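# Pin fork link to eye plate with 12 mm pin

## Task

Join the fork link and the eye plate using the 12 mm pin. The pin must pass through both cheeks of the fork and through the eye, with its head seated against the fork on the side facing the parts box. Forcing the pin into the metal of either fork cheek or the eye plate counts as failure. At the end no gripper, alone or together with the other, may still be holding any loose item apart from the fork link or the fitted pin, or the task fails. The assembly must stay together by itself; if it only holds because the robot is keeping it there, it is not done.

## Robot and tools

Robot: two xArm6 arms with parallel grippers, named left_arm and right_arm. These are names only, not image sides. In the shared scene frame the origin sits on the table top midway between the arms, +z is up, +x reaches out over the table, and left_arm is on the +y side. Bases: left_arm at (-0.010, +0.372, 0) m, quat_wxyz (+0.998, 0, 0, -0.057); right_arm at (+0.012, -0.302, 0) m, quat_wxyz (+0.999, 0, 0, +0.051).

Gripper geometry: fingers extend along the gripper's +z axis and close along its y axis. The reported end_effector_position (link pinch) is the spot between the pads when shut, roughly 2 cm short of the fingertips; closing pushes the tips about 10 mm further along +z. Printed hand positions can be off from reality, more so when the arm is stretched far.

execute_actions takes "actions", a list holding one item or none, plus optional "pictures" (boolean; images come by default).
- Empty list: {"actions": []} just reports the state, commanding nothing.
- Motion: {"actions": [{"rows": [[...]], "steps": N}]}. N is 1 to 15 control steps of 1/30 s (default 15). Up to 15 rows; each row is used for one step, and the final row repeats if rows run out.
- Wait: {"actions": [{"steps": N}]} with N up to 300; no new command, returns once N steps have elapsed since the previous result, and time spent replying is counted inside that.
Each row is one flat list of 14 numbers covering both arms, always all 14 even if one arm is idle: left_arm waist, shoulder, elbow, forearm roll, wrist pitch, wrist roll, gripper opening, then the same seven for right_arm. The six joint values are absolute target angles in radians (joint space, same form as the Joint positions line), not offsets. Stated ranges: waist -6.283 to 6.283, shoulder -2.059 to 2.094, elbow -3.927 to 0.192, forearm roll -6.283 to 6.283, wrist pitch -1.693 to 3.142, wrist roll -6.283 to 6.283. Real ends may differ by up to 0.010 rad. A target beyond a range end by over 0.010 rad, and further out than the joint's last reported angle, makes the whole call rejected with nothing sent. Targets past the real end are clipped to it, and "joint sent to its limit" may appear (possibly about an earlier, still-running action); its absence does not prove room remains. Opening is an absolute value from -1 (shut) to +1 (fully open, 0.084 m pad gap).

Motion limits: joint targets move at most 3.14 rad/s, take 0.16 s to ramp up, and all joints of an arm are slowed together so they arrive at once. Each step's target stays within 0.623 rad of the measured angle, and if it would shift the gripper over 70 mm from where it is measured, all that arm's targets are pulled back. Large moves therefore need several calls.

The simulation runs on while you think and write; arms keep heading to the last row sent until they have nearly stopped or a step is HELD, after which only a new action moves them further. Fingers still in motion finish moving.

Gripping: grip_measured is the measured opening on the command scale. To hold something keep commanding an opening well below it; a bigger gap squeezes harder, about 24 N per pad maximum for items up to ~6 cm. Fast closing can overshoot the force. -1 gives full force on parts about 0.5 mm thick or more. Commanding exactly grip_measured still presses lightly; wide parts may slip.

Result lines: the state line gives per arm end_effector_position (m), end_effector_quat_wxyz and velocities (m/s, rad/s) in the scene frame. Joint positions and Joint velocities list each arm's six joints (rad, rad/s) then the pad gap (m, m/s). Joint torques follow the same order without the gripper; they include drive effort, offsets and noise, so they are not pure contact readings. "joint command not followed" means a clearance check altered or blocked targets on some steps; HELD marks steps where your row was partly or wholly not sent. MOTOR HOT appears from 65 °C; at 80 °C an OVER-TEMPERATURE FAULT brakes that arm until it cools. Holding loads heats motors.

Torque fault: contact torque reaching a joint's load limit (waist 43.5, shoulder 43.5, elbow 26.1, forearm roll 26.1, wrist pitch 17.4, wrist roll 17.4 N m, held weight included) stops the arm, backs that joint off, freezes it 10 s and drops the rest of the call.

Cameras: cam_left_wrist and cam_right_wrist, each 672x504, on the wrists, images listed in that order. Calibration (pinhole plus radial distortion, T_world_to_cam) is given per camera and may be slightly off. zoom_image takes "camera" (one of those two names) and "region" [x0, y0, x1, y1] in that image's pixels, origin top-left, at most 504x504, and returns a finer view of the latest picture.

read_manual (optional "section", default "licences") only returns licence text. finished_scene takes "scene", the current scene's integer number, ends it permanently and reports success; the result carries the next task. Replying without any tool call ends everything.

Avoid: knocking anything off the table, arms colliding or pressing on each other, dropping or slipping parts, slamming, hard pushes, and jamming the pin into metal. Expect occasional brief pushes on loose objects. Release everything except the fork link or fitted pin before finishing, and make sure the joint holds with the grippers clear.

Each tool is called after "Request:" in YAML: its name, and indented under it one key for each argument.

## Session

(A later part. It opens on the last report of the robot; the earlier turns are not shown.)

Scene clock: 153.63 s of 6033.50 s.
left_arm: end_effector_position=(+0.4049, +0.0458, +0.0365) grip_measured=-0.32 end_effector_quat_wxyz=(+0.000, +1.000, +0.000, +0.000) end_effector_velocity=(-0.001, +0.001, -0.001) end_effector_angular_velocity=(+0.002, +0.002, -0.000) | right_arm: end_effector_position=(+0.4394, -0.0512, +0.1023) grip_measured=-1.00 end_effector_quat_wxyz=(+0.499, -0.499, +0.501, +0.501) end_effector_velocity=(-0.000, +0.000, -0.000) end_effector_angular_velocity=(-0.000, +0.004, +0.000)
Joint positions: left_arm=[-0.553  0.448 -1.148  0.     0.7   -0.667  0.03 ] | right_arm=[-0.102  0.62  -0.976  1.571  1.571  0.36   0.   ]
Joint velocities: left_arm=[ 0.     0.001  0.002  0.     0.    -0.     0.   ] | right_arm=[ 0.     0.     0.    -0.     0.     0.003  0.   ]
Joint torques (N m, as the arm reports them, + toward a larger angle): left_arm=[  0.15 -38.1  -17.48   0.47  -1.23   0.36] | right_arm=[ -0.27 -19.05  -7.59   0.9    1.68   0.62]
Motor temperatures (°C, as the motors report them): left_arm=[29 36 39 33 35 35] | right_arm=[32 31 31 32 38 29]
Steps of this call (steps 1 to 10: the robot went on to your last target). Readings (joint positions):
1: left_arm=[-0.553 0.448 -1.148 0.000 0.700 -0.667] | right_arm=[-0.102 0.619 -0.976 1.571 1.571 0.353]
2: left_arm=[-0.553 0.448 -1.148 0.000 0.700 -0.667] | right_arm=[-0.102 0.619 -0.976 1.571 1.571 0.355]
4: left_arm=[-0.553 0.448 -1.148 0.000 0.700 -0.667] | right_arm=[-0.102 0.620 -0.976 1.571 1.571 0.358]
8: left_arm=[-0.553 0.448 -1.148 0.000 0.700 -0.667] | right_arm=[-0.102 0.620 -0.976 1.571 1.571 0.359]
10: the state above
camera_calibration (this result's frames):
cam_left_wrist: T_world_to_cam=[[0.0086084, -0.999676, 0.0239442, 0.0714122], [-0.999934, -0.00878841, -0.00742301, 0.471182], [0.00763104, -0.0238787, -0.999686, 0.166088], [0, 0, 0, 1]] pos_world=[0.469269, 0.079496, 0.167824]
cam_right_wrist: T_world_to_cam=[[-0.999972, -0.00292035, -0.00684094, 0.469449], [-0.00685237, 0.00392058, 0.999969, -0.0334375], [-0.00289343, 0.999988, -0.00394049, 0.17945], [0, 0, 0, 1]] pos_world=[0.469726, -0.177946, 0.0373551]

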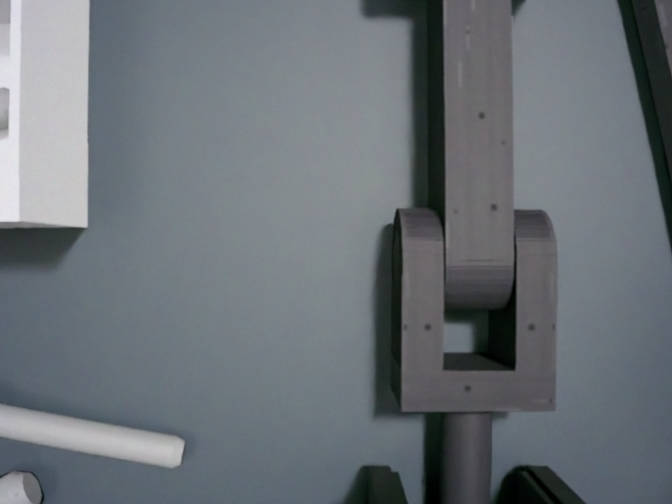

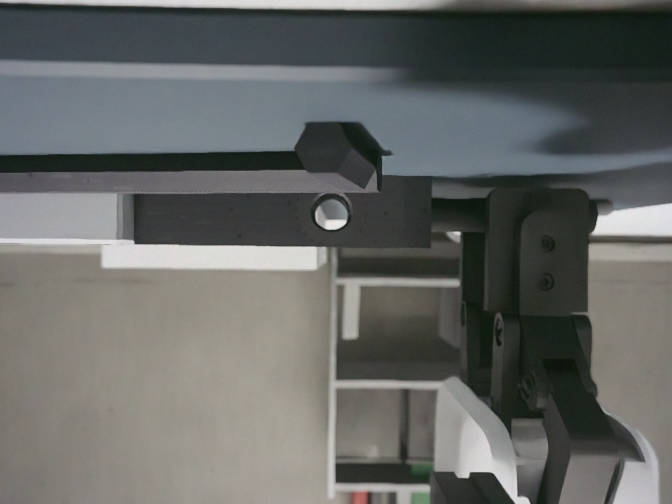

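Request:
execute_actions:
  actions:
    - {"rows":[[-0.5533,0.33,-1.165,0,0.835,-0.6673,-0.3,-0.102,0.62,-0.976,1.571,1.571,0.36,-1]]}
  pictures: false

Request:
execute_actions:
  actions:
    - {"rows":[[-0.3325,0.164,-0.958,0,0.904,0.6935,-0.2,-0.102,0.62,-0.976,1.571,1.571,0.36,-1]]}
  pictures: false

Request:
execute_actions:
  actions:
    - {"steps":25}

Scene clock: 166.10 s of 6033.50 s.
left_arm: end_effector_position=(+0.4020, +0.0480, +0.0927) grip_measured=-0.32 end_effector_quat_wxyz=(-0.001, +1.000, +0.000, -0.001) end_effector_velocity=(+0.003, -0.002, +0.013) end_effector_angular_velocity=(-0.008, -0.010, -0.001) | right_arm: end_effector_position=(+0.4394, -0.0512, +0.1023) grip_measured=-1.00 end_effector_quat_wxyz=(+0.499, -0.499, +0.501, +0.501) end_effector_velocity=(+0.000, -0.001, -0.000) end_effector_angular_velocity=(-0.001, +0.000, -0.002)
Joint positions: left_arm=[-0.553  0.333 -1.163  0.     0.833 -0.667  0.03 ] | right_arm=[-0.102  0.62  -0.976  1.571  1.571  0.36   0.   ]
Joint velocities: left_arm=[ 0.    -0.018 -0.012 -0.     0.017  0.001 -0.   ] | right_arm=[-0.001  0.001 -0.     0.    -0.001 -0.     0.   ]
Joint torques (N m, as the arm reports them, + toward a larger angle): left_arm=[ -0.22 -36.86 -19.1    0.14  -1.16   0.34] | right_arm=[ -0.07 -19.27  -7.62   1.12   1.66   0.57]
Motor temperatures (°C, as the motors report them): left_arm=[29 36 39 33 35 35] | right_arm=[32 31 31 32 38 29]
Steps of this call (steps 1 to 15: the robot went on to your last target; steps 16 to 90: nothing new was sent; then 8.97 s passed at rest; steps 91 to 105: all 15 steps of this action). Readings (joint positions):
91: left_arm=[-0.553 0.448 -1.148 0.000 0.700 -0.667] | right_arm=[-0.102 0.620 -0.976 1.571 1.571 0.360]
92: left_arm=[-0.553 0.446 -1.148 0.000 0.704 -0.667] | right_arm=[-0.102 0.620 -0.976 1.571 1.571 0.360]
94: left_arm=[-0.553 0.418 -1.148 0.000 0.744 -0.667] | right_arm=[-0.102 0.620 -0.976 1.571 1.571 0.360]
98: left_arm=[-0.553 0.342 -1.169 -0.000 0.811 -0.667] | right_arm=[-0.102 0.620 -0.976 1.571 1.571 0.360]
105: the state above

Scene clock: 166.60 s of 6033.50 s.
left_arm: end_effector_position=(+0.3962, +0.1649, +0.0959) grip_measured=-0.21 end_effector_quat_wxyz=(-0.007, +0.945, -0.323, -0.048) end_effector_velocity=(-0.031, +0.141, -0.001) end_effector_angular_velocity=(-0.178, +0.231, -2.479) | right_arm: end_effector_position=(+0.4394, -0.0512, +0.1023) grip_measured=-1.00 end_effector_quat_wxyz=(+0.499, -0.499, +0.501, +0.501) end_effector_velocity=(+0.000, -0.000, -0.000) end_effector_angular_velocity=(-0.001, -0.000, -0.001)
Joint positions: left_arm=[-0.358  0.184 -0.983  0.     0.896  0.187  0.035] | right_arm=[-0.102  0.62  -0.976  1.571  1.571  0.36   0.   ]
Joint velocities: left_arm=[ 0.246 -0.188  0.234  0.001  0.079  2.737  0.   ] | right_arm=[-0.001 -0.     0.    -0.    -0.001 -0.     0.   ]
Joint torques (N m, as the arm reports them, + toward a larger angle): left_arm=[ -3.81 -29.44 -19.4    0.45  -1.25   0.27] | right_arm=[ -0.06 -19.17  -7.57   0.83   1.64   0.62]
Motor temperatures (°C, as the motors report them): left_arm=[29 36 39 33 35 35] | right_arm=[32 31 31 32 38 29]
Steps of this call (steps 1 to 15: all 15 steps of this action). Readings (joint positions):
1: left_arm=[-0.553 0.332 -1.163 0.000 0.834 -0.667] | right_arm=[-0.102 0.620 -0.976 1.571 1.571 0.360]
2: left_arm=[-0.552 0.331 -1.163 -0.000 0.835 -0.662] | right_arm=[-0.102 0.620 -0.976 1.571 1.571 0.360]
4: left_arm=[-0.539 0.320 -1.150 -0.000 0.839 -0.619] | right_arm=[-0.102 0.620 -0.976 1.571 1.571 0.360]
8: left_arm=[-0.464 0.264 -1.081 0.000 0.862 -0.398] | right_arm=[-0.102 0.620 -0.976 1.571 1.571 0.360]
15: the state above

Scene clock: 167.43 s of 6033.50 s.
left_arm: end_effector_position=(+0.3926, +0.1797, +0.0958) grip_measured=-0.21 end_effector_quat_wxyz=(+0.007, +0.841, -0.539, -0.055) end_effector_velocity=(+0.000, +0.000, +0.000) end_effector_angular_velocity=(+0.001, -0.001, -0.002) | right_arm: end_effector_position=(+0.4394, -0.0512, +0.1023) grip_measured=-1.00 end_effector_quat_wxyz=(+0.499, -0.499, +0.501, +0.501) end_effector_velocity=(-0.000, +0.000, +0.000) end_effector_angular_velocity=(+0.001, +0.000, +0.001)
Joint positions: left_arm=[-0.333  0.164 -0.958 -0.     0.904  0.693  0.035] | right_arm=[-0.102  0.62  -0.976  1.571  1.571  0.36   0.   ]
Joint velocities: left_arm=[ 0.    -0.     0.     0.002 -0.     0.001  0.   ] | right_arm=[ 0.001 -0.     0.     0.     0.001  0.     0.   ]
Joint torques (N m, as the arm reports them, + toward a larger angle): left_arm=[  0.05 -31.26 -17.99   0.26  -1.06   0.32] | right_arm=[ -0.17 -19.42  -7.59   0.86   1.65   0.62]
Motor temperatures (°C, as the motors report them): left_arm=[29 36 39 33 35 35] | right_arm=[32 32 31 32 38 29]
Steps of this call (steps 1 to 25: the robot went on to your last target). Readings (joint positions):
1: left_arm=[-0.351 0.179 -0.976 0.000 0.898 0.278] | right_arm=[-0.102 0.620 -0.976 1.571 1.571 0.360]
2: left_arm=[-0.346 0.175 -0.971 0.000 0.900 0.366] | right_arm=[-0.102 0.620 -0.976 1.571 1.571 0.360]
4: left_arm=[-0.340 0.169 -0.965 0.000 0.902 0.514] | right_arm=[-0.102 0.620 -0.976 1.571 1.571 0.360]
8: left_arm=[-0.335 0.166 -0.960 -0.000 0.903 0.651] | right_arm=[-0.102 0.620 -0.976 1.571 1.571 0.360]
25: the state above
camera_calibration (this result's frames):
cam_left_wrist: T_world_to_cam=[[-0.898878, -0.428165, 0.0932372, 0.450903], [-0.422164, 0.903188, 0.0776452, 0.061645], [-0.117456, 0.0304322, -0.992612, 0.267301], [0, 0, 0, 1]] pos_world=[0.462727, 0.129249, 0.218499]
cam_right_wrist: T_world_to_cam=[[-0.999976, -0.00292276, -0.00630458, 0.469357], [-0.00631605, 0.00393073, 0.999972, -0.0336045], [-0.0028979, 0.999988, -0.0039491, 0.179453], [0, 0, 0, 1]] pos_world=[0.469653, -0.177947, 0.0372713]

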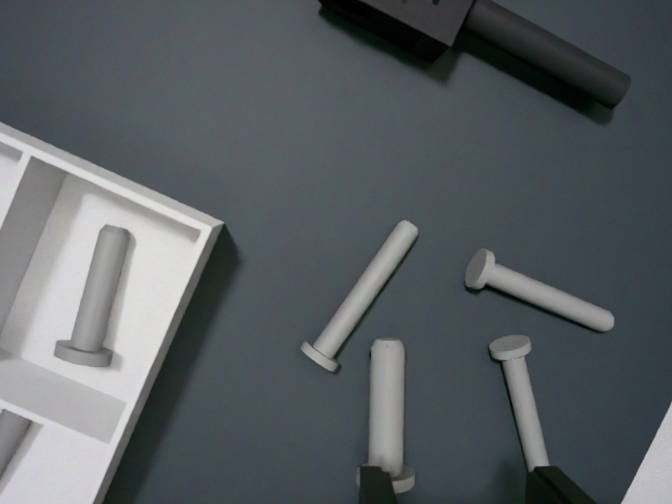

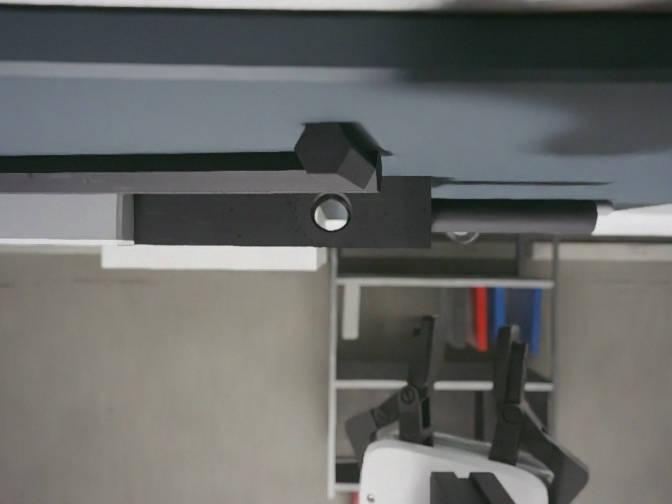

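Request:
execute_actions:
  actions:
    - {"rows":[[-0.3243,0.3094,-0.9543,0,0.7548,0.7017,-0.2,-0.102,0.62,-0.976,1.571,1.571,0.36,-1]]}
  pictures: false

Request:
execute_actions:
  actions:
    - {"steps":15}

Request:
execute_actions:
  actions:
    - {"rows":[[-0.3243,0.3094,-0.9543,0,0.7548,0.7017,-0.4,-0.102,0.62,-0.976,1.571,1.571,0.36,-1],[-0.3243,0.3094,-0.9543,0,0.7548,0.7017,-0.5,-0.102,0.62,-0.976,1.571,1.571,0.36,-1],[-0.3243,0.3094,-0.9543,0,0.7548,0.7017,-0.6,-0.102,0.62,-0.976,1.571,1.571,0.36,-1],[-0.3243,0.3094,-0.9543,0,0.7548,0.7017,-0.7,-0.102,0.62,-0.976,1.571,1.571,0.36,-1],[-0.3243,0.3094,-0.9543,0,0.7548,0.7017,-1,-0.102,0.62,-0.976,1.571,1.571,0.36,-1]]}

Scene clock: 177.40 s of 6033.50 s.
left_arm: end_effector_position=(+0.4018, +0.1794, +0.0380) grip_measured=-0.21 end_effector_quat_wxyz=(+0.007, +0.841, -0.539, -0.053) end_effector_velocity=(-0.001, +0.001, -0.010) end_effector_angular_velocity=(+0.001, +0.004, +0.002) | right_arm: end_effector_position=(+0.4394, -0.0512, +0.1023) grip_measured=-1.00 end_effector_quat_wxyz=(+0.499, -0.499, +0.501, +0.501) end_effector_velocity=(-0.000, +0.000, -0.000) end_effector_angular_velocity=(+0.000, +0.000, +0.000)
Joint positions: left_arm=[-0.324  0.306 -0.956 -0.     0.757  0.702  0.035] | right_arm=[-0.102  0.62  -0.976  1.571  1.571  0.36   0.   ]
Joint velocities: left_arm=[ 0.001  0.02   0.005 -0.001 -0.021  0.    -0.   ] | right_arm=[ 0.  0. -0. -0.  0. -0.  0.]
Joint torques (N m, as the arm reports them, + toward a larger angle): left_arm=[ -0.17 -33.26 -16.61   0.3   -1.17   0.4 ] | right_arm=[ -0.11 -19.34  -7.66   0.91   1.53   0.61]
Motor temperatures (°C, as the motors report them): left_arm=[29 36 39 33 35 35] | right_arm=[32 32 32 32 38 29]
Steps of this call (steps 1 to 15: the robot went on to your last target; steps 16 to 90: nothing new was sent; then 6.47 s passed at rest; steps 91 to 105: all 15 steps of this action). Readings (joint positions):
91: left_arm=[-0.332 0.164 -0.958 -0.000 0.904 0.694] | right_arm=[-0.102 0.620 -0.976 1.571 1.571 0.360]
92: left_arm=[-0.332 0.167 -0.958 -0.000 0.899 0.694] | right_arm=[-0.102 0.620 -0.976 1.571 1.571 0.360]
94: left_arm=[-0.330 0.200 -0.962 -0.000 0.859 0.696] | right_arm=[-0.102 0.620 -0.976 1.571 1.571 0.360]
98: left_arm=[-0.326 0.291 -0.949 0.000 0.782 0.700] | right_arm=[-0.102 0.620 -0.976 1.571 1.571 0.360]
105: the state above

Scene clock: 177.90 s of 6033.50 s.
left_arm: end_effector_position=(+0.4011, +0.1798, +0.0363) grip_measured=-0.21 end_effector_quat_wxyz=(+0.007, +0.841, -0.539, -0.054) end_effector_velocity=(-0.000, +0.000, -0.000) end_effector_angular_velocity=(+0.001, +0.001, -0.001) | right_arm: end_effector_position=(+0.4394, -0.0512, +0.1023) grip_measured=-1.00 end_effector_quat_wxyz=(+0.499, -0.499, +0.501, +0.501) end_effector_velocity=(-0.000, +0.000, -0.000) end_effector_angular_velocity=(+0.000, +0.000, +0.001)
Joint positions: left_arm=[-0.324  0.309 -0.954 -0.     0.755  0.702  0.035] | right_arm=[-0.102  0.62  -0.976  1.571  1.571  0.36   0.   ]
Joint velocities: left_arm=[-0.     0.001  0.001  0.001 -0.    -0.    -0.   ] | right_arm=[ 0.001  0.    -0.     0.     0.    -0.     0.   ]
Joint torques (N m, as the arm reports them, + toward a larger angle): left_arm=[ -0.32 -32.93 -16.66   0.35  -1.15   0.53] | right_arm=[ -0.07 -19.4   -7.71   0.83   1.61   0.58]
Motor temperatures (°C, as the motors report them): left_arm=[29 36 39 33 35 35] | right_arm=[32 32 32 32 38 29]
Steps of this call (steps 1 to 15: the robot went on to your last target). Readings (joint positions):
1: left_arm=[-0.324 0.307 -0.955 -0.000 0.756 0.702] | right_arm=[-0.102 0.620 -0.976 1.571 1.571 0.360]
2: left_arm=[-0.324 0.307 -0.955 -0.000 0.756 0.702] | right_arm=[-0.102 0.620 -0.976 1.571 1.571 0.360]
4: left_arm=[-0.324 0.308 -0.955 -0.000 0.755 0.702] | right_arm=[-0.102 0.620 -0.976 1.571 1.571 0.360]
8: left_arm=[-0.324 0.309 -0.954 -0.000 0.755 0.702] | right_arm=[-0.102 0.620 -0.976 1.571 1.571 0.360]
15: the state above
All arms were judged still, so your last target was given up. Only a new action makes them travel on or press farther. Fingers that are still opening or closing keep moving.
camera_calibration (this result's frames):
cam_left_wrist: T_world_to_cam=[[-0.898889, -0.42802, 0.0937939, 0.46408], [-0.422092, 0.903287, 0.0768791, 0.0697577], [-0.117629, 0.0295161, -0.992619, 0.209494], [0, 0, 0, 1]] pos_world=[0.471243, 0.129441, 0.159057]
cam_right_wrist: T_world_to_cam=[[-0.999976, -0.00292297, -0.00630437, 0.469357], [-0.00631583, 0.00393074, 0.999972, -0.0336045], [-0.00289811, 0.999988, -0.00394911, 0.179453], [0, 0, 0, 1]] pos_world=[0.469653, -0.177947, 0.0372712]

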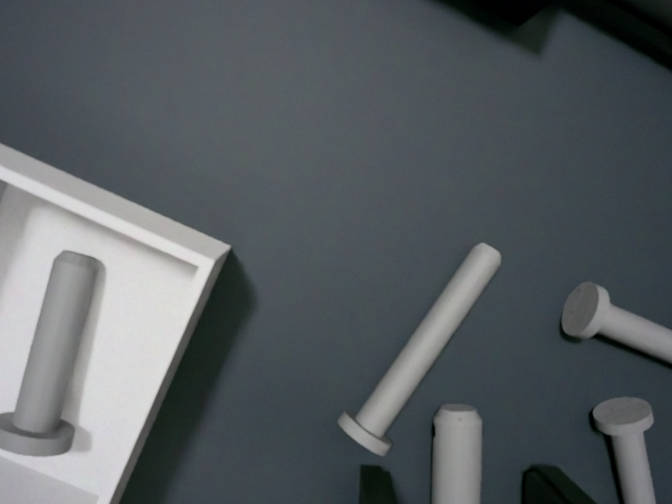

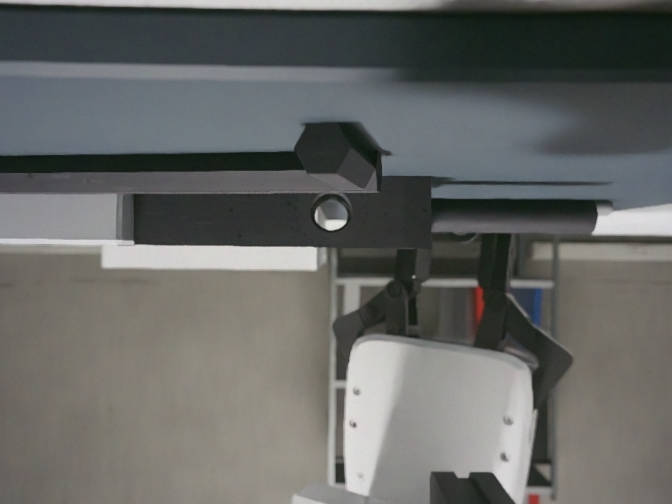

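Scene clock: 178.40 s of 6033.50 s.
left_arm: end_effector_position=(+0.4011, +0.1798, +0.0363) grip_measured=-0.74 end_effector_quat_wxyz=(+0.007, +0.841, -0.539, -0.054) end_effector_velocity=(+0.001, -0.000, +0.001) end_effector_angular_velocity=(-0.001, -0.001, -0.000) | right_arm: end_effector_position=(+0.4394, -0.0512, +0.1023) grip_measured=-1.00 end_effector_quat_wxyz=(+0.499, -0.499, +0.501, +0.501) end_effector_velocity=(-0.000, +0.000, -0.000) end_effector_angular_velocity=(-0.000, +0.001, +0.000)
Joint positions: left_arm=[-0.324  0.309 -0.954 -0.     0.755  0.702  0.011] | right_arm=[-0.102  0.62  -0.976  1.571  1.571  0.36   0.   ]
Joint velocities: left_arm=[ 0.    -0.    -0.002 -0.     0.     0.    -0.   ] | right_arm=[ 0.     0.001 -0.     0.    -0.    -0.     0.   ]
Joint torques (N m, as the arm reports them, + toward a larger angle): left_arm=[ -0.16 -33.48 -16.75   0.48  -1.19   0.36] | right_arm=[ -0.24 -19.44  -7.56   0.89   1.65   0.62]
Motor temperatures (°C, as the motors report them): left_arm=[29 36 39 33 35 35] | right_arm=[32 32 32 32 38 29]
Steps of this call (steps 1 to 15: all 15 steps of this action). Readings (joint positions):
1: left_arm=[-0.324 0.309 -0.954 -0.000 0.755 0.702] | right_arm=[-0.102 0.620 -0.976 1.571 1.571 0.360]
2: left_arm=[-0.324 0.309 -0.954 -0.000 0.755 0.702] | right_arm=[-0.102 0.620 -0.976 1.571 1.571 0.360]
4: left_arm=[-0.324 0.309 -0.954 -0.000 0.755 0.702] | right_arm=[-0.102 0.620 -0.976 1.571 1.571 0.360]
8: left_arm=[-0.324 0.309 -0.954 -0.000 0.755 0.702] | right_arm=[-0.102 0.620 -0.976 1.571 1.571 0.360]
15: the state above
camera_calibration (this result's frames):
cam_left_wrist: T_world_to_cam=[[-0.89888, -0.428023, 0.0938712, 0.464055], [-0.422083, 0.903284, 0.0769666, 0.0697328], [-0.117736, 0.0295623, -0.992605, 0.209469], [0, 0, 0, 1]] pos_world=[0.471225, 0.129445, 0.158992]
cam_right_wrist: T_world_to_cam=[[-0.999976, -0.00292287, -0.00630453, 0.469357], [-0.00631599, 0.00393077, 0.999972, -0.0336044], [-0.00289801, 0.999988, -0.00394913, 0.179453], [0, 0, 0, 1]] pos_world=[0.469653, -0.177947, 0.0372713]

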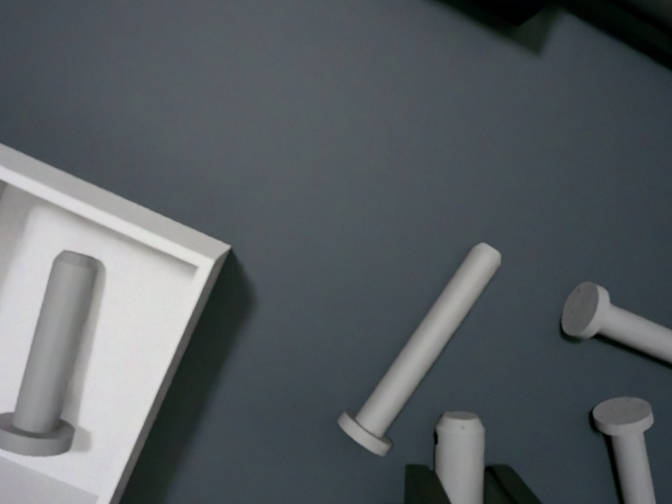

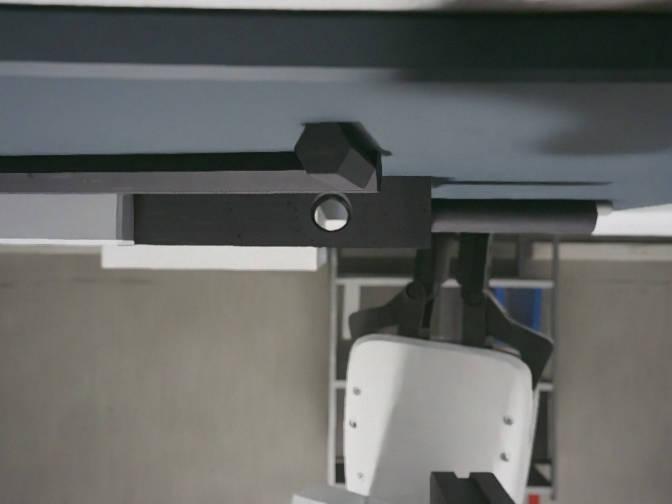

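Request:
execute_actions:
  actions:
    - {"rows":[[-0.3243,0.19,-0.972,0,0.85,0.7017,-1,-0.102,0.62,-0.976,1.571,1.571,0.36,-1]]}
  pictures: false

Request:
execute_actions:
  actions:
    - {"rows":[[-0.4078,0.41,-1.275,0,0.865,1.049,-1,-0.102,0.62,-0.976,1.571,1.571,0.36,-1]]}
  pictures: false

Request:
execute_actions:
  actions:
    - {"steps":15}

Request:
execute_actions:
  actions:
    - {"rows":[[-0.4078,0.5056,-1.2604,0,0.7548,1.049,-1,-0.102,0.62,-0.976,1.571,1.571,0.36,-1]]}
  pictures: false

Request:
execute_actions:
  actions:
    - {"steps":15}

Request:
zoom_image:
  camera: "cam_right_wrist"
  region: [260,160,400,265]

Scene clock: 188.30 s of 6033.50 s.
left_arm: end_effector_position=(+0.4075, +0.1768, +0.0901) grip_measured=-0.74 end_effector_quat_wxyz=(+0.005, +0.841, -0.539, -0.035) end_effector_velocity=(+0.006, -0.003, +0.012) end_effector_angular_velocity=(-0.009, -0.018, -0.001) | right_arm: end_effector_position=(+0.4394, -0.0512, +0.1023) grip_measured=-1.00 end_effector_quat_wxyz=(+0.499, -0.499, +0.501, +0.501) end_effector_velocity=(-0.000, +0.000, -0.001) end_effector_angular_velocity=(-0.000, +0.002, +0.001)
Joint positions: left_arm=[-0.324  0.193 -0.97   0.     0.849  0.702  0.011] | right_arm=[-0.102  0.62  -0.976  1.571  1.571  0.36   0.   ]
Joint velocities: left_arm=[-0.    -0.018 -0.013 -0.     0.01   0.002  0.   ] | right_arm=[ 0.001  0.002 -0.    -0.    -0.     0.     0.   ]
Joint torques (N m, as the arm reports them, + toward a larger angle): left_arm=[ -0.53 -32.21 -18.73   0.24  -1.23   0.19] | right_arm=[ -0.18 -19.34  -7.59   0.8    1.76   0.57]
Motor temperatures (°C, as the motors report them): left_arm=[29 36 39 33 35 35] | right_arm=[32 32 32 32 38 29]
Steps of this call (steps 1 to 15: the robot went on to your last target; steps 16 to 90: nothing new was sent; then 6.40 s passed at rest; steps 91 to 105: all 15 steps of this action). Readings (joint positions):
91: left_arm=[-0.324 0.309 -0.954 0.000 0.755 0.702] | right_arm=[-0.102 0.620 -0.976 1.571 1.571 0.360]
92: left_arm=[-0.324 0.306 -0.954 0.000 0.759 0.702] | right_arm=[-0.102 0.620 -0.976 1.571 1.571 0.360]
94: left_arm=[-0.324 0.275 -0.955 0.000 0.789 0.702] | right_arm=[-0.102 0.620 -0.976 1.571 1.571 0.360]
98: left_arm=[-0.324 0.202 -0.976 -0.000 0.834 0.702] | right_arm=[-0.102 0.620 -0.976 1.571 1.571 0.360]
105: the state above

Scene clock: 188.80 s of 6033.50 s.
left_arm: end_effector_position=(+0.4651, +0.1009, +0.0916) grip_measured=-0.74 end_effector_quat_wxyz=(+0.000, +0.712, -0.702, -0.002) end_effector_velocity=(+0.020, -0.021, +0.007) end_effector_angular_velocity=(-0.016, -0.030, -0.127) | right_arm: end_effector_position=(+0.4394, -0.0512, +0.1023) grip_measured=-1.00 end_effector_quat_wxyz=(+0.499, -0.499, +0.501, +0.501) end_effector_velocity=(-0.000, -0.000, -0.001) end_effector_angular_velocity=(-0.002, +0.002, -0.001)
Joint positions: left_arm=[-0.406  0.404 -1.265  0.     0.865  1.038  0.011] | right_arm=[-0.102  0.62  -0.976  1.571  1.571  0.36   0.   ]
Joint velocities: left_arm=[-0.015  0.052 -0.093  0.001  0.007  0.11   0.   ] | right_arm=[-0.     0.002 -0.    -0.    -0.002 -0.     0.   ]
Joint torques (N m, as the arm reports them, + toward a larger angle): left_arm=[ -0.2  -40.06 -18.92   0.62  -1.25   0.21] | right_arm=[  0.07 -19.42  -7.57   0.93   1.64   0.58]
Motor temperatures (°C, as the motors report them): left_arm=[29 36 39 33 35 35] | right_arm=[32 32 32 32 38 29]
Steps of this call (steps 1 to 15: all 15 steps of this action). Readings (joint positions):
1: left_arm=[-0.324 0.192 -0.971 0.000 0.849 0.702] | right_arm=[-0.102 0.620 -0.976 1.571 1.571 0.360]
2: left_arm=[-0.325 0.194 -0.974 0.000 0.850 0.707] | right_arm=[-0.102 0.620 -0.976 1.571 1.571 0.360]
4: left_arm=[-0.334 0.219 -1.010 0.000 0.853 0.749] | right_arm=[-0.102 0.620 -0.976 1.571 1.571 0.360]
8: left_arm=[-0.378 0.331 -1.167 -0.000 0.859 0.923] | right_arm=[-0.102 0.620 -0.976 1.571 1.571 0.360]
15: the state above

Scene clock: 189.30 s of 6033.50 s.
left_arm: end_effector_position=(+0.4669, +0.0984, +0.0920) grip_measured=-0.74 end_effector_quat_wxyz=(+0.000, +0.707, -0.707, +0.000) end_effector_velocity=(+0.000, -0.001, -0.000) end_effector_angular_velocity=(-0.000, -0.000, -0.001) | right_arm: end_effector_position=(+0.4394, -0.0512, +0.1023) grip_measured=-1.00 end_effector_quat_wxyz=(+0.499, -0.499, +0.501, +0.501) end_effector_velocity=(+0.000, -0.000, +0.001) end_effector_angular_velocity=(-0.001, -0.002, -0.001)
Joint positions: left_arm=[-0.408  0.41  -1.275  0.     0.865  1.049  0.011] | right_arm=[-0.102  0.62  -0.976  1.571  1.571  0.36   0.   ]
Joint velocities: left_arm=[-0.001  0.001 -0.001 -0.    -0.     0.001  0.   ] | right_arm=[-0.    -0.002  0.     0.    -0.001 -0.     0.   ]
Joint torques (N m, as the arm reports them, + toward a larger angle): left_arm=[ -0.55 -39.32 -19.39   0.3   -1.38   0.22] | right_arm=[ -0.27 -19.41  -7.6    0.78   1.67   0.51]
Motor temperatures (°C, as the motors report them): left_arm=[29 36 39 33 35 35] | right_arm=[32 32 32 32 38 29]
Steps of this call (steps 1 to 15: the robot went on to your last target). Readings (joint positions):
1: left_arm=[-0.406 0.405 -1.268 0.000 0.865 1.042] | right_arm=[-0.102 0.620 -0.976 1.571 1.571 0.360]
2: left_arm=[-0.406 0.406 -1.270 0.000 0.865 1.044] | right_arm=[-0.102 0.620 -0.976 1.571 1.571 0.360]
4: left_arm=[-0.407 0.408 -1.272 0.000 0.865 1.046] | right_arm=[-0.102 0.620 -0.976 1.571 1.571 0.360]
8: left_arm=[-0.407 0.409 -1.274 0.000 0.865 1.048] | right_arm=[-0.102 0.620 -0.976 1.571 1.571 0.360]
15: the state above
camera_calibration (this result's frames):
cam_left_wrist: T_world_to_cam=[[-0.999675, -0.00878669, 0.0239233, 0.495403], [-0.00896647, 0.999932, -0.00741819, -0.027936], [-0.0238565, -0.00763029, -0.999686, 0.235385], [0, 0, 0, 1]] pos_world=[0.500608, 0.0340832, 0.223252]
cam_right_wrist: T_world_to_cam=[[-0.999976, -0.0029228, -0.00630451, 0.469357], [-0.00631598, 0.00393069, 0.999972, -0.0336045], [-0.00289793, 0.999988, -0.00394905, 0.179453], [0, 0, 0, 1]] pos_world=[0.469653, -0.177947, 0.0372713]

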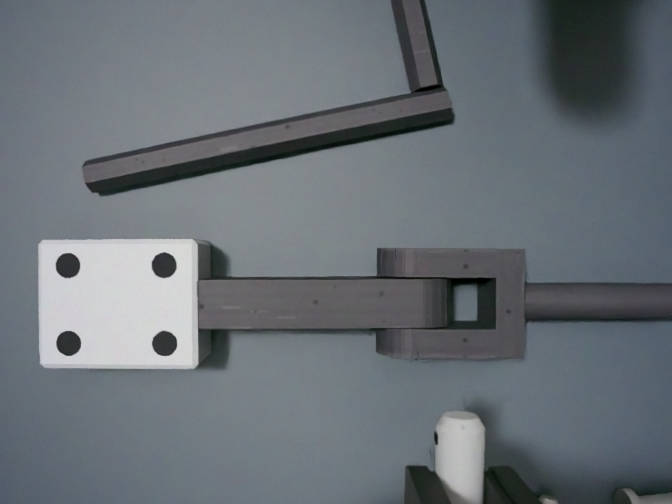

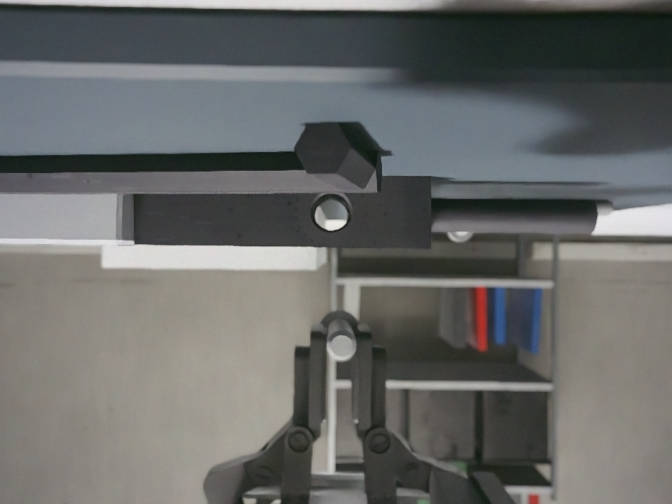

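Scene clock: 189.80 s of 6033.50 s.
left_arm: end_effector_position=(+0.4698, +0.0967, +0.0441) grip_measured=-0.74 end_effector_quat_wxyz=(-0.000, +0.707, -0.707, +0.002) end_effector_velocity=(-0.005, +0.003, -0.011) end_effector_angular_velocity=(+0.007, +0.012, +0.000) | right_arm: end_effector_position=(+0.4394, -0.0512, +0.1023) grip_measured=-1.00 end_effector_quat_wxyz=(+0.499, -0.499, +0.501, +0.501) end_effector_velocity=(-0.000, -0.000, -0.000) end_effector_angular_velocity=(-0.000, +0.000, +0.000)
Joint positions: left_arm=[-0.408  0.503 -1.262 -0.     0.756  1.049  0.011] | right_arm=[-0.102  0.62  -0.976  1.571  1.571  0.36   0.   ]
Joint velocities: left_arm=[-0.     0.015  0.011 -0.    -0.012 -0.     0.   ] | right_arm=[-0.  0.  0. -0. -0.  0.  0.]
Joint torques (N m, as the arm reports them, + toward a larger angle): left_arm=[ -0.48 -39.75 -18.07   0.41  -1.2    0.28] | right_arm=[ -0.09 -19.28  -7.62   0.83   1.56   0.63]
Motor temperatures (°C, as the motors report them): left_arm=[29 36 39 33 35 35] | right_arm=[32 32 32 32 38 29]
Steps of this call (steps 1 to 15: all 15 steps of this action). Readings (joint positions):
1: left_arm=[-0.408 0.410 -1.275 0.000 0.865 1.049] | right_arm=[-0.102 0.620 -0.976 1.571 1.571 0.360]
2: left_arm=[-0.408 0.412 -1.275 -0.000 0.860 1.049] | right_arm=[-0.102 0.620 -0.976 1.571 1.571 0.360]
4: left_arm=[-0.408 0.438 -1.275 -0.000 0.824 1.049] | right_arm=[-0.102 0.620 -0.976 1.571 1.571 0.360]
8: left_arm=[-0.408 0.498 -1.256 0.000 0.773 1.049] | right_arm=[-0.102 0.620 -0.976 1.571 1.571 0.360]
15: the state above

Scene clock: 190.30 s of 6033.50 s.
left_arm: end_effector_position=(+0.4689, +0.0972, +0.0422) grip_measured=-0.74 end_effector_quat_wxyz=(-0.000, +0.707, -0.707, +0.000) end_effector_velocity=(+0.000, -0.000, +0.000) end_effector_angular_velocity=(-0.001, -0.000, +0.000) | right_arm: end_effector_position=(+0.4394, -0.0512, +0.1023) grip_measured=-1.00 end_effector_quat_wxyz=(+0.499, -0.499, +0.501, +0.501) end_effector_velocity=(+0.000, +0.000, +0.001) end_effector_angular_velocity=(+0.001, -0.001, +0.001)
Joint positions: left_arm=[-0.408  0.506 -1.26  -0.     0.755  1.049  0.011] | right_arm=[-0.102  0.62  -0.976  1.571  1.571  0.36   0.   ]
Joint velocities: left_arm=[ 0.     0.001 -0.001 -0.001 -0.     0.     0.   ] | right_arm=[ 0.    -0.001 -0.    -0.     0.001  0.     0.   ]
Joint torques (N m, as the arm reports them, + toward a larger angle): left_arm=[ -0.16 -40.1  -18.64   0.5   -1.31   0.25] | right_arm=[ -0.27 -19.36  -7.72   0.95   1.64   0.59]
Motor temperatures (°C, as the motors report them): left_arm=[29 36 39 33 35 35] | right_arm=[32 32 32 32 38 29]
Steps of this call (steps 1 to 15: the robot went on to your last target). Readings (joint positions):
1: left_arm=[-0.408 0.504 -1.262 -0.000 0.756 1.049] | right_arm=[-0.102 0.620 -0.976 1.571 1.571 0.360]
2: left_arm=[-0.408 0.504 -1.261 -0.000 0.755 1.049] | right_arm=[-0.102 0.620 -0.976 1.571 1.571 0.360]
4: left_arm=[-0.408 0.505 -1.261 -0.000 0.755 1.049] | right_arm=[-0.102 0.620 -0.976 1.571 1.571 0.360]
8: left_arm=[-0.408 0.505 -1.261 -0.000 0.755 1.049] | right_arm=[-0.102 0.620 -0.976 1.571 1.571 0.360]
15: the state above
All arms were judged still, so your last target was given up. Only a new action makes them travel on or press farther. Fingers that are still opening or closing keep moving.
camera_calibration (this result's frames):
cam_left_wrist: T_world_to_cam=[[-0.999679, -0.00860506, 0.0238392, 0.498592], [-0.00878539, 0.999934, -0.00746975, -0.0271446], [-0.0237734, -0.00767678, -0.999688, 0.185615], [0, 0, 0, 1]] pos_world=[0.502606, 0.0328582, 0.173468]
cam_right_wrist: T_world_to_cam=[[-0.999976, -0.002923, -0.00630469, 0.469357], [-0.00631616, 0.0039308, 0.999972, -0.0336044], [-0.00289814, 0.999988, -0.00394917, 0.179453], [0, 0, 0, 1]] pos_world=[0.469653, -0.177947, 0.0372714]

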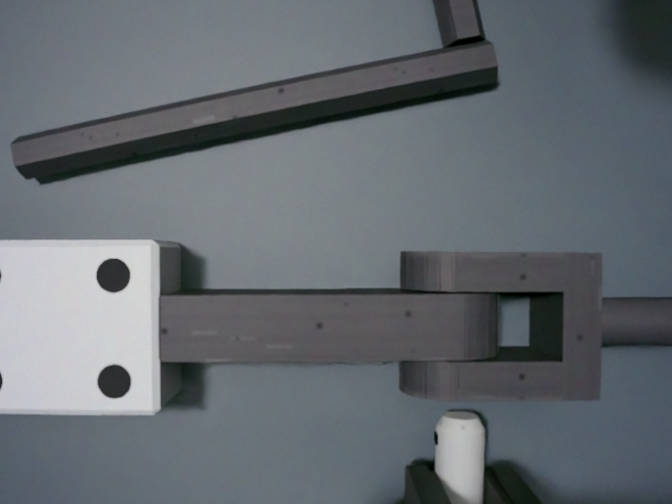

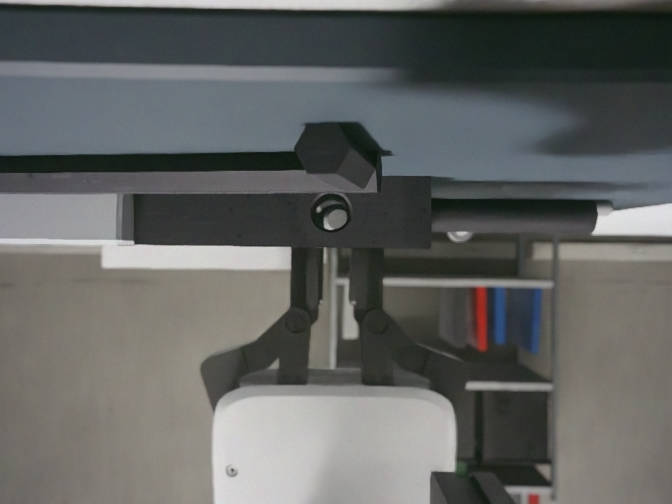

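Region (260, 160, 400, 265) of cam_right_wrist's 672x504 image, scaled by 3.600, with more detail than that image has; it fills the top 378 rows of this view, and the rest is white.

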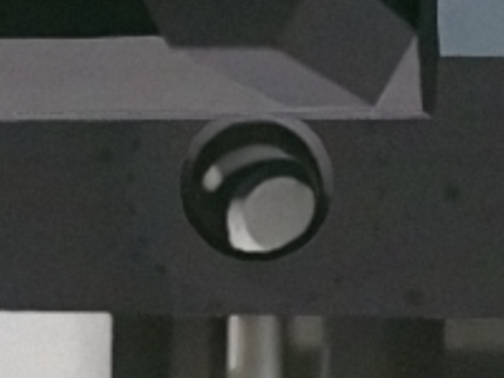

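Request:
execute_actions:
  actions:
    - {"rows":[[-0.4056,0.5467,-1.336,0,0.8393,1.0512,-1,-0.102,0.62,-0.976,1.571,1.571,0.36,-1]]}
  pictures: false

Request:
execute_actions:
  actions:
    - {"steps":12}

Request:
zoom_image:
  camera: "cam_right_wrist"
  region: [260,160,400,265]

Scene clock: 199.80 s of 6033.50 s.
left_arm: end_effector_position=(+0.4720, +0.0968, +0.0411) grip_measured=-0.74 end_effector_quat_wxyz=(+0.006, +0.707, -0.707, -0.024) end_effector_velocity=(+0.001, -0.000, +0.001) end_effector_angular_velocity=(+0.002, +0.004, +0.000) | right_arm: end_effector_position=(+0.4394, -0.0512, +0.1023) grip_measured=-1.00 end_effector_quat_wxyz=(+0.499, -0.499, +0.501, +0.501) end_effector_velocity=(+0.000, +0.000, +0.001) end_effector_angular_velocity=(+0.001, -0.002, +0.001)
Joint positions: left_arm=[-0.406  0.546 -1.335  0.     0.838  1.051  0.011] | right_arm=[-0.102  0.62  -0.976  1.571  1.571  0.36   0.   ]
Joint velocities: left_arm=[ 0.     0.004 -0.01   0.     0.01  -0.    -0.   ] | right_arm=[ 0.    -0.001 -0.    -0.     0.001 -0.     0.   ]
Joint torques (N m, as the arm reports them, + toward a larger angle): left_arm=[ -0.08 -41.63 -18.41   0.34  -1.2    0.17] | right_arm=[ -0.25 -19.28  -7.59   0.85   1.61   0.47]
Motor temperatures (°C, as the motors report them): left_arm=[29 36 39 33 35 35] | right_arm=[32 32 32 32 38 29]
Steps of this call (steps 1 to 90: nothing new was sent; then 6.00 s passed at rest; steps 91 to 105: all 15 steps of this action). Readings (joint positions):
91: left_arm=[-0.408 0.506 -1.261 0.000 0.755 1.049] | right_arm=[-0.102 0.620 -0.976 1.571 1.571 0.360]
92: left_arm=[-0.408 0.507 -1.264 0.000 0.760 1.049] | right_arm=[-0.102 0.620 -0.976 1.571 1.571 0.360]
94: left_arm=[-0.407 0.522 -1.291 0.000 0.790 1.050] | right_arm=[-0.102 0.620 -0.976 1.571 1.571 0.360]
98: left_arm=[-0.406 0.542 -1.326 -0.000 0.828 1.051] | right_arm=[-0.102 0.620 -0.976 1.571 1.571 0.360]
105: the state above

Scene clock: 200.20 s of 6033.50 s.
left_arm: end_effector_position=(+0.4721, +0.0968, +0.0410) grip_measured=-0.74 end_effector_quat_wxyz=(+0.007, +0.707, -0.707, -0.024) end_effector_velocity=(+0.001, -0.000, +0.001) end_effector_angular_velocity=(-0.001, -0.001, +0.000) | right_arm: end_effector_position=(+0.4394, -0.0512, +0.1023) grip_measured=-1.00 end_effector_quat_wxyz=(+0.499, -0.499, +0.501, +0.501) end_effector_velocity=(-0.000, +0.000, +0.000) end_effector_angular_velocity=(+0.001, +0.000, +0.001)
Joint positions: left_arm=[-0.406  0.547 -1.336  0.     0.839  1.051  0.011] | right_arm=[-0.102  0.62  -0.976  1.571  1.571  0.36   0.   ]
Joint velocities: left_arm=[-0.     0.    -0.002 -0.     0.     0.    -0.   ] | right_arm=[ 0.001 -0.     0.     0.     0.001  0.     0.   ]
Joint torques (N m, as the arm reports them, + toward a larger angle): left_arm=[ -0.16 -41.74 -18.62   0.42  -1.16   0.29] | right_arm=[ -0.12 -19.37  -7.55   0.89   1.67   0.68]
Motor temperatures (°C, as the motors report them): left_arm=[29 36 39 33 35 35] | right_arm=[32 32 32 32 38 29]
Steps of this call (steps 1 to 12: the robot went on to your last target). Readings (joint positions):
1: left_arm=[-0.406 0.546 -1.335 0.000 0.839 1.051] | right_arm=[-0.102 0.620 -0.976 1.571 1.571 0.360]
2: left_arm=[-0.406 0.546 -1.335 0.000 0.839 1.051] | right_arm=[-0.102 0.620 -0.976 1.571 1.571 0.360]
4: left_arm=[-0.406 0.546 -1.336 0.000 0.839 1.051] | right_arm=[-0.102 0.620 -0.976 1.571 1.571 0.360]
8: left_arm=[-0.406 0.547 -1.336 0.000 0.839 1.051] | right_arm=[-0.102 0.620 -0.976 1.571 1.571 0.360]
12: the state above
camera_calibration (this result's frames):
cam_left_wrist: T_world_to_cam=[[-0.997702, -0.00973058, 0.0670495, 0.499147], [-0.00855755, 0.999806, 0.0177601, -0.0278637], [-0.0672093, 0.0171455, -0.997592, 0.202554], [0, 0, 0, 1]] pos_world=[0.511375, 0.0292424, 0.169093]
cam_right_wrist: T_world_to_cam=[[-0.999976, -0.00292296, -0.00630459, 0.469357], [-0.00631606, 0.00393075, 0.999972, -0.0336044], [-0.0028981, 0.999988, -0.00394911, 0.179453], [0, 0, 0, 1]] pos_world=[0.469653, -0.177947, 0.0372713]

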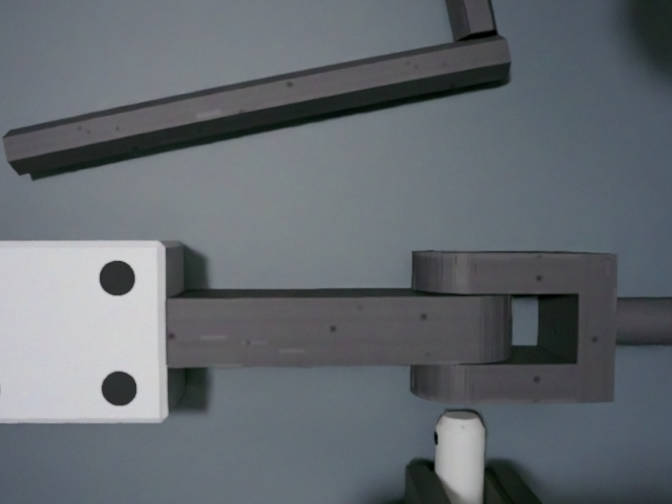

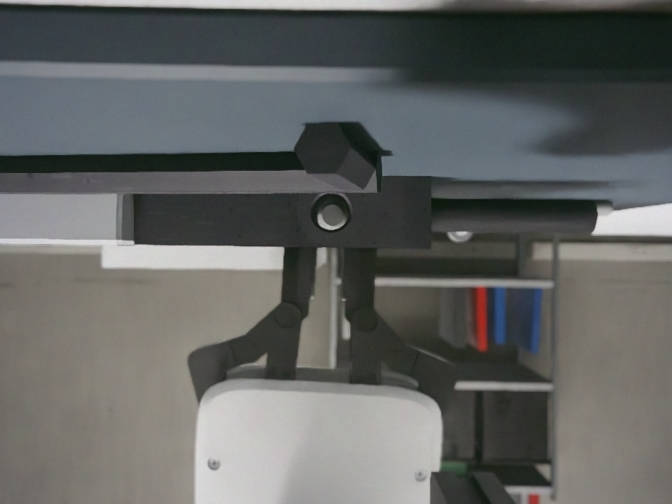

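Region (260, 160, 400, 265) of cam_right_wrist's 672x504 image, scaled by 3.600, with more detail than that image has; it fills the top 378 rows of this view, and the rest is white.

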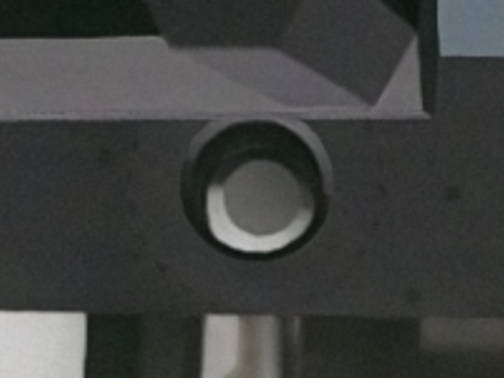

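Request:
execute_actions:
  actions:
    - {"rows":[[-0.4118,0.5525,-1.3459,0,0.8433,1.045,-1,-0.102,0.62,-0.976,1.571,1.571,0.36,-1],[-0.4118,0.5525,-1.3459,0,0.8433,1.045,-1,-0.102,0.62,-0.976,1.571,1.571,0.36,-1],[-0.4118,0.5525,-1.3459,0,0.8433,1.045,-1,-0.102,0.62,-0.976,1.571,1.571,0.36,-1],[-0.4118,0.5525,-1.3459,0,0.8433,1.045,-1,-0.102,0.62,-0.976,1.571,1.571,0.36,-1],[-0.4118,0.5525,-1.3459,0,0.8433,1.045,-1,-0.102,0.62,-0.976,1.571,1.571,0.36,-1],[-0.4181,0.5584,-1.3558,0,0.8474,1.0387,-1,-0.102,0.62,-0.976,1.571,1.571,0.36,-1]]}

Request:
zoom_image:
  camera: "cam_right_wrist"
  region: [260,160,400,265]

Scene clock: 207.10 s of 6033.50 s.
left_arm: end_effector_position=(+0.4720, +0.0890, +0.0411) grip_measured=-0.74 end_effector_quat_wxyz=(+0.006, +0.707, -0.707, -0.024) end_effector_velocity=(+0.001, -0.002, +0.001) end_effector_angular_velocity=(-0.001, -0.001, +0.002) | right_arm: end_effector_position=(+0.4394, -0.0512, +0.1023) grip_measured=-1.00 end_effector_quat_wxyz=(+0.499, -0.499, +0.501, +0.501) end_effector_velocity=(-0.000, +0.000, -0.001) end_effector_angular_velocity=(-0.000, +0.002, +0.000)
Joint positions: left_arm=[-0.418  0.558 -1.355  0.     0.847  1.039  0.011] | right_arm=[-0.102  0.62  -0.976  1.571  1.571  0.36   0.   ]
Joint velocities: left_arm=[-0.002  0.003 -0.007 -0.     0.003 -0.003 -0.   ] | right_arm=[ 0.     0.001  0.    -0.    -0.     0.     0.   ]
Joint torques (N m, as the arm reports them, + toward a larger angle): left_arm=[ -0.35 -42.12 -18.8    0.36  -1.34   0.33] | right_arm=[ -0.25 -19.42  -7.65   0.94   1.61   0.69]
Motor temperatures (°C, as the motors report them): left_arm=[29 37 40 33 35 35] | right_arm=[32 32 32 32 38 29]
Steps of this call (steps 1 to 15: the robot went on to your last target; steps 16 to 90: nothing new was sent; then 3.40 s passed at rest; steps 91 to 105: all 15 steps of this action). Readings (joint positions):
91: left_arm=[-0.406 0.547 -1.336 0.000 0.839 1.051] | right_arm=[-0.102 0.620 -0.976 1.571 1.571 0.360]
92: left_arm=[-0.406 0.548 -1.338 0.000 0.840 1.050] | right_arm=[-0.102 0.620 -0.976 1.571 1.571 0.360]
94: left_arm=[-0.409 0.550 -1.342 -0.000 0.842 1.048] | right_arm=[-0.102 0.620 -0.976 1.571 1.571 0.360]
98: left_arm=[-0.413 0.554 -1.349 0.000 0.845 1.043] | right_arm=[-0.102 0.620 -0.976 1.571 1.571 0.360]
105: the state above
camera_calibration (this result's frames):
cam_left_wrist: T_world_to_cam=[[-0.99772, -0.00971995, 0.0667797, 0.499047], [-0.008515, 0.999796, 0.0183048, -0.020107], [-0.066944, 0.0176944, -0.9976, 0.202623], [0, 0, 0, 1]] pos_world=[0.511303, 0.0213683, 0.169179]
cam_right_wrist: T_world_to_cam=[[-0.999976, -0.00292265, -0.00630451, 0.469357], [-0.00631598, 0.00393074, 0.999972, -0.0336045], [-0.00289779, 0.999988, -0.00394911, 0.179453], [0, 0, 0, 1]] pos_world=[0.469653, -0.177947, 0.0372713]

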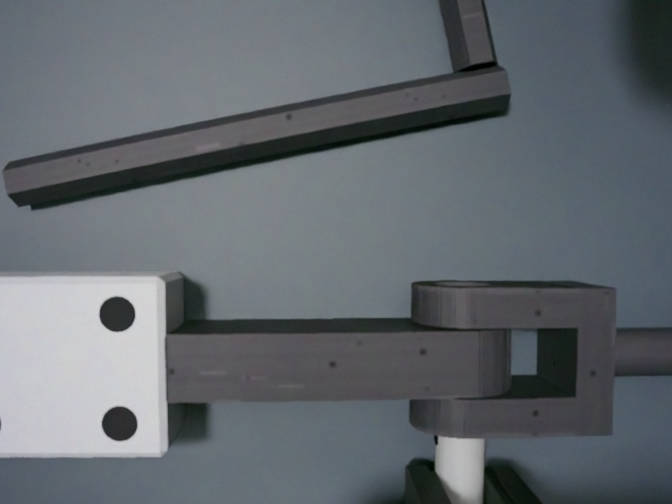

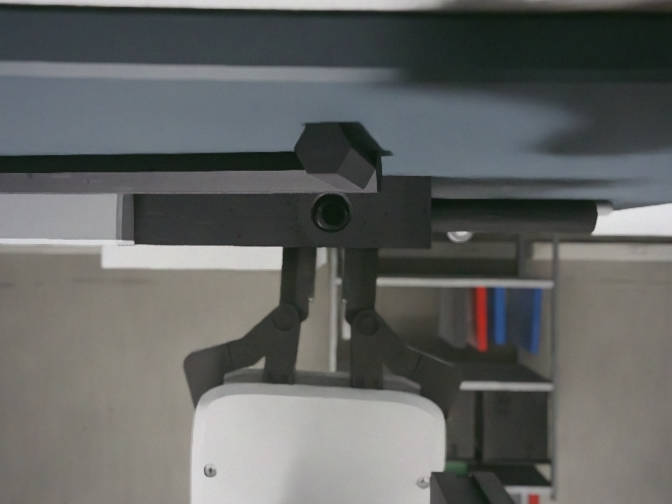

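Region (260, 160, 400, 265) of cam_right_wrist's 672x504 image, scaled by 3.600, with more detail than that image has; it fills the top 378 rows of this view, and the rest is white.

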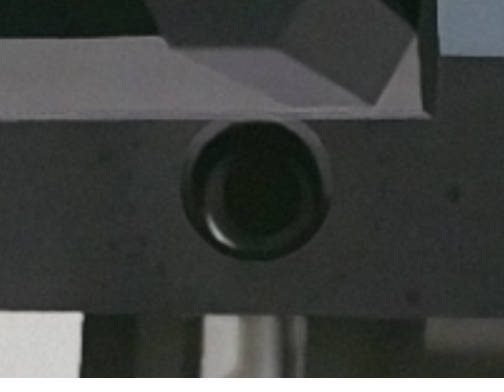

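Seven more.

Request:
execute_actions:
  actions:
    - {"rows":[[-0.4235,0.5636,-1.3646,0,0.851,1.0333,-1,-0.102,0.62,-0.976,1.571,1.571,0.36,-1],[-0.4235,0.5636,-1.3646,0,0.851,1.0333,-1,-0.102,0.62,-0.976,1.571,1.571,0.36,-1],[-0.4235,0.5636,-1.3646,0,0.851,1.0333,-1,-0.102,0.62,-0.976,1.571,1.571,0.36,-1],[-0.4235,0.5636,-1.3646,0,0.851,1.0333,-1,-0.102,0.62,-0.976,1.571,1.571,0.36,-1],[-0.4235,0.5636,-1.3646,0,0.851,1.0333,-1,-0.102,0.62,-0.976,1.571,1.571,0.36,-1],[-0.4289,0.5688,-1.3734,0,0.8546,1.0279,-1,-0.102,0.62,-0.976,1.571,1.571,0.36,-1]]}

Scene clock: 213.67 s of 6033.50 s.
left_arm: end_effector_position=(+0.4722, +0.0818, +0.0416) grip_measured=-0.74 end_effector_quat_wxyz=(+0.006, +0.707, -0.707, -0.024) end_effector_velocity=(-0.001, +0.000, -0.001) end_effector_angular_velocity=(+0.003, +0.003, +0.003) | right_arm: end_effector_position=(+0.4394, -0.0512, +0.1023) grip_measured=-1.00 end_effector_quat_wxyz=(+0.499, -0.499, +0.501, +0.501) end_effector_velocity=(+0.001, -0.001, -0.000) end_effector_angular_velocity=(-0.000, +0.001, -0.003)
Joint positions: left_arm=[-0.429  0.568 -1.373 -0.     0.854  1.028  0.011] | right_arm=[-0.102  0.62  -0.976  1.571  1.571  0.36   0.   ]
Joint velocities: left_arm=[-0.     0.002 -0.002  0.001  0.005 -0.003 -0.   ] | right_arm=[-0.003  0.    -0.    -0.    -0.     0.     0.   ]
Joint torques (N m, as the arm reports them, + toward a larger angle): left_arm=[ -2.76 -40.04 -18.08  -0.31  -1.15   0.33] | right_arm=[ -0.15 -19.18  -7.5    0.85   1.7    0.44]
Motor temperatures (°C, as the motors report them): left_arm=[29 37 40 33 35 35] | right_arm=[32 32 32 32 38 29]
Steps of this call (steps 1 to 15: the robot went on to your last target; steps 16 to 90: nothing new was sent; then 3.07 s passed at rest; steps 91 to 105: all 15 steps of this action). Readings (joint positions):
91: left_arm=[-0.418 0.558 -1.356 0.000 0.847 1.039] | right_arm=[-0.102 0.620 -0.976 1.571 1.571 0.360]
92: left_arm=[-0.419 0.559 -1.357 0.000 0.848 1.038] | right_arm=[-0.102 0.620 -0.976 1.571 1.571 0.360]
94: left_arm=[-0.421 0.561 -1.361 0.000 0.849 1.036] | right_arm=[-0.102 0.620 -0.976 1.571 1.571 0.360]
98: left_arm=[-0.423 0.564 -1.367 0.001 0.854 1.032] | right_arm=[-0.102 0.620 -0.976 1.571 1.571 0.360]
105: the state above
camera_calibration (this result's frames):
cam_left_wrist: T_world_to_cam=[[-0.997802, -0.00971805, 0.0655505, 0.499266], [-0.0085469, 0.999799, 0.0181232, -0.0128244], [-0.0657135, 0.0175231, -0.997685, 0.202624], [0, 0, 0, 1]] pos_world=[0.511374, 0.0141231, 0.16966]
cam_right_wrist: T_world_to_cam=[[-0.999976, -0.0029233, -0.00630467, 0.469357], [-0.00631614, 0.00393089, 0.999972, -0.0336044], [-0.00289844, 0.999988, -0.00394926, 0.179453], [0, 0, 0, 1]] pos_world=[0.469653, -0.177947, 0.0372713]

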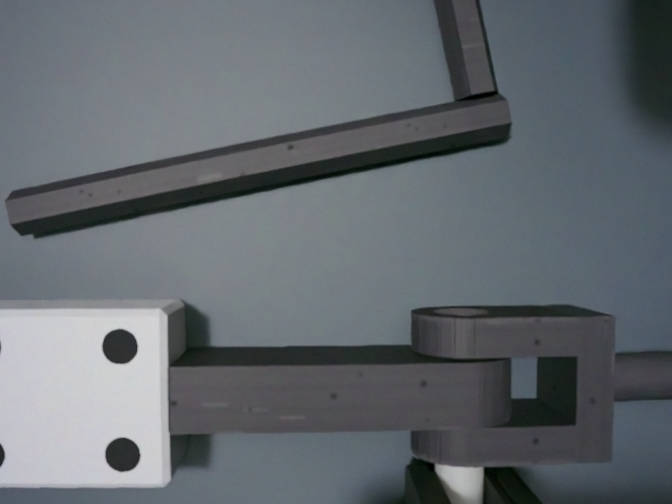

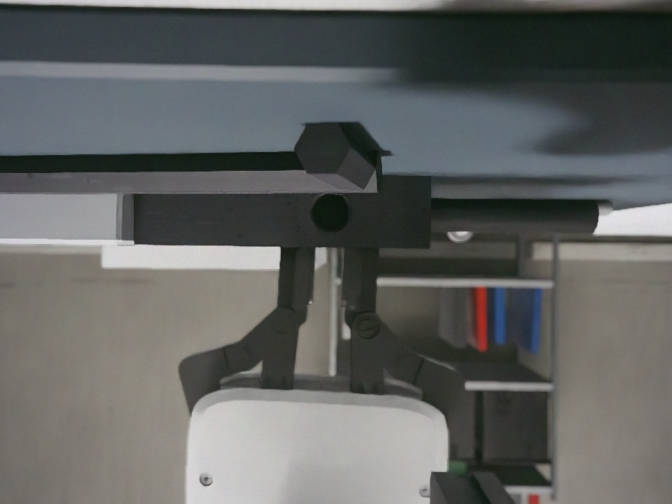

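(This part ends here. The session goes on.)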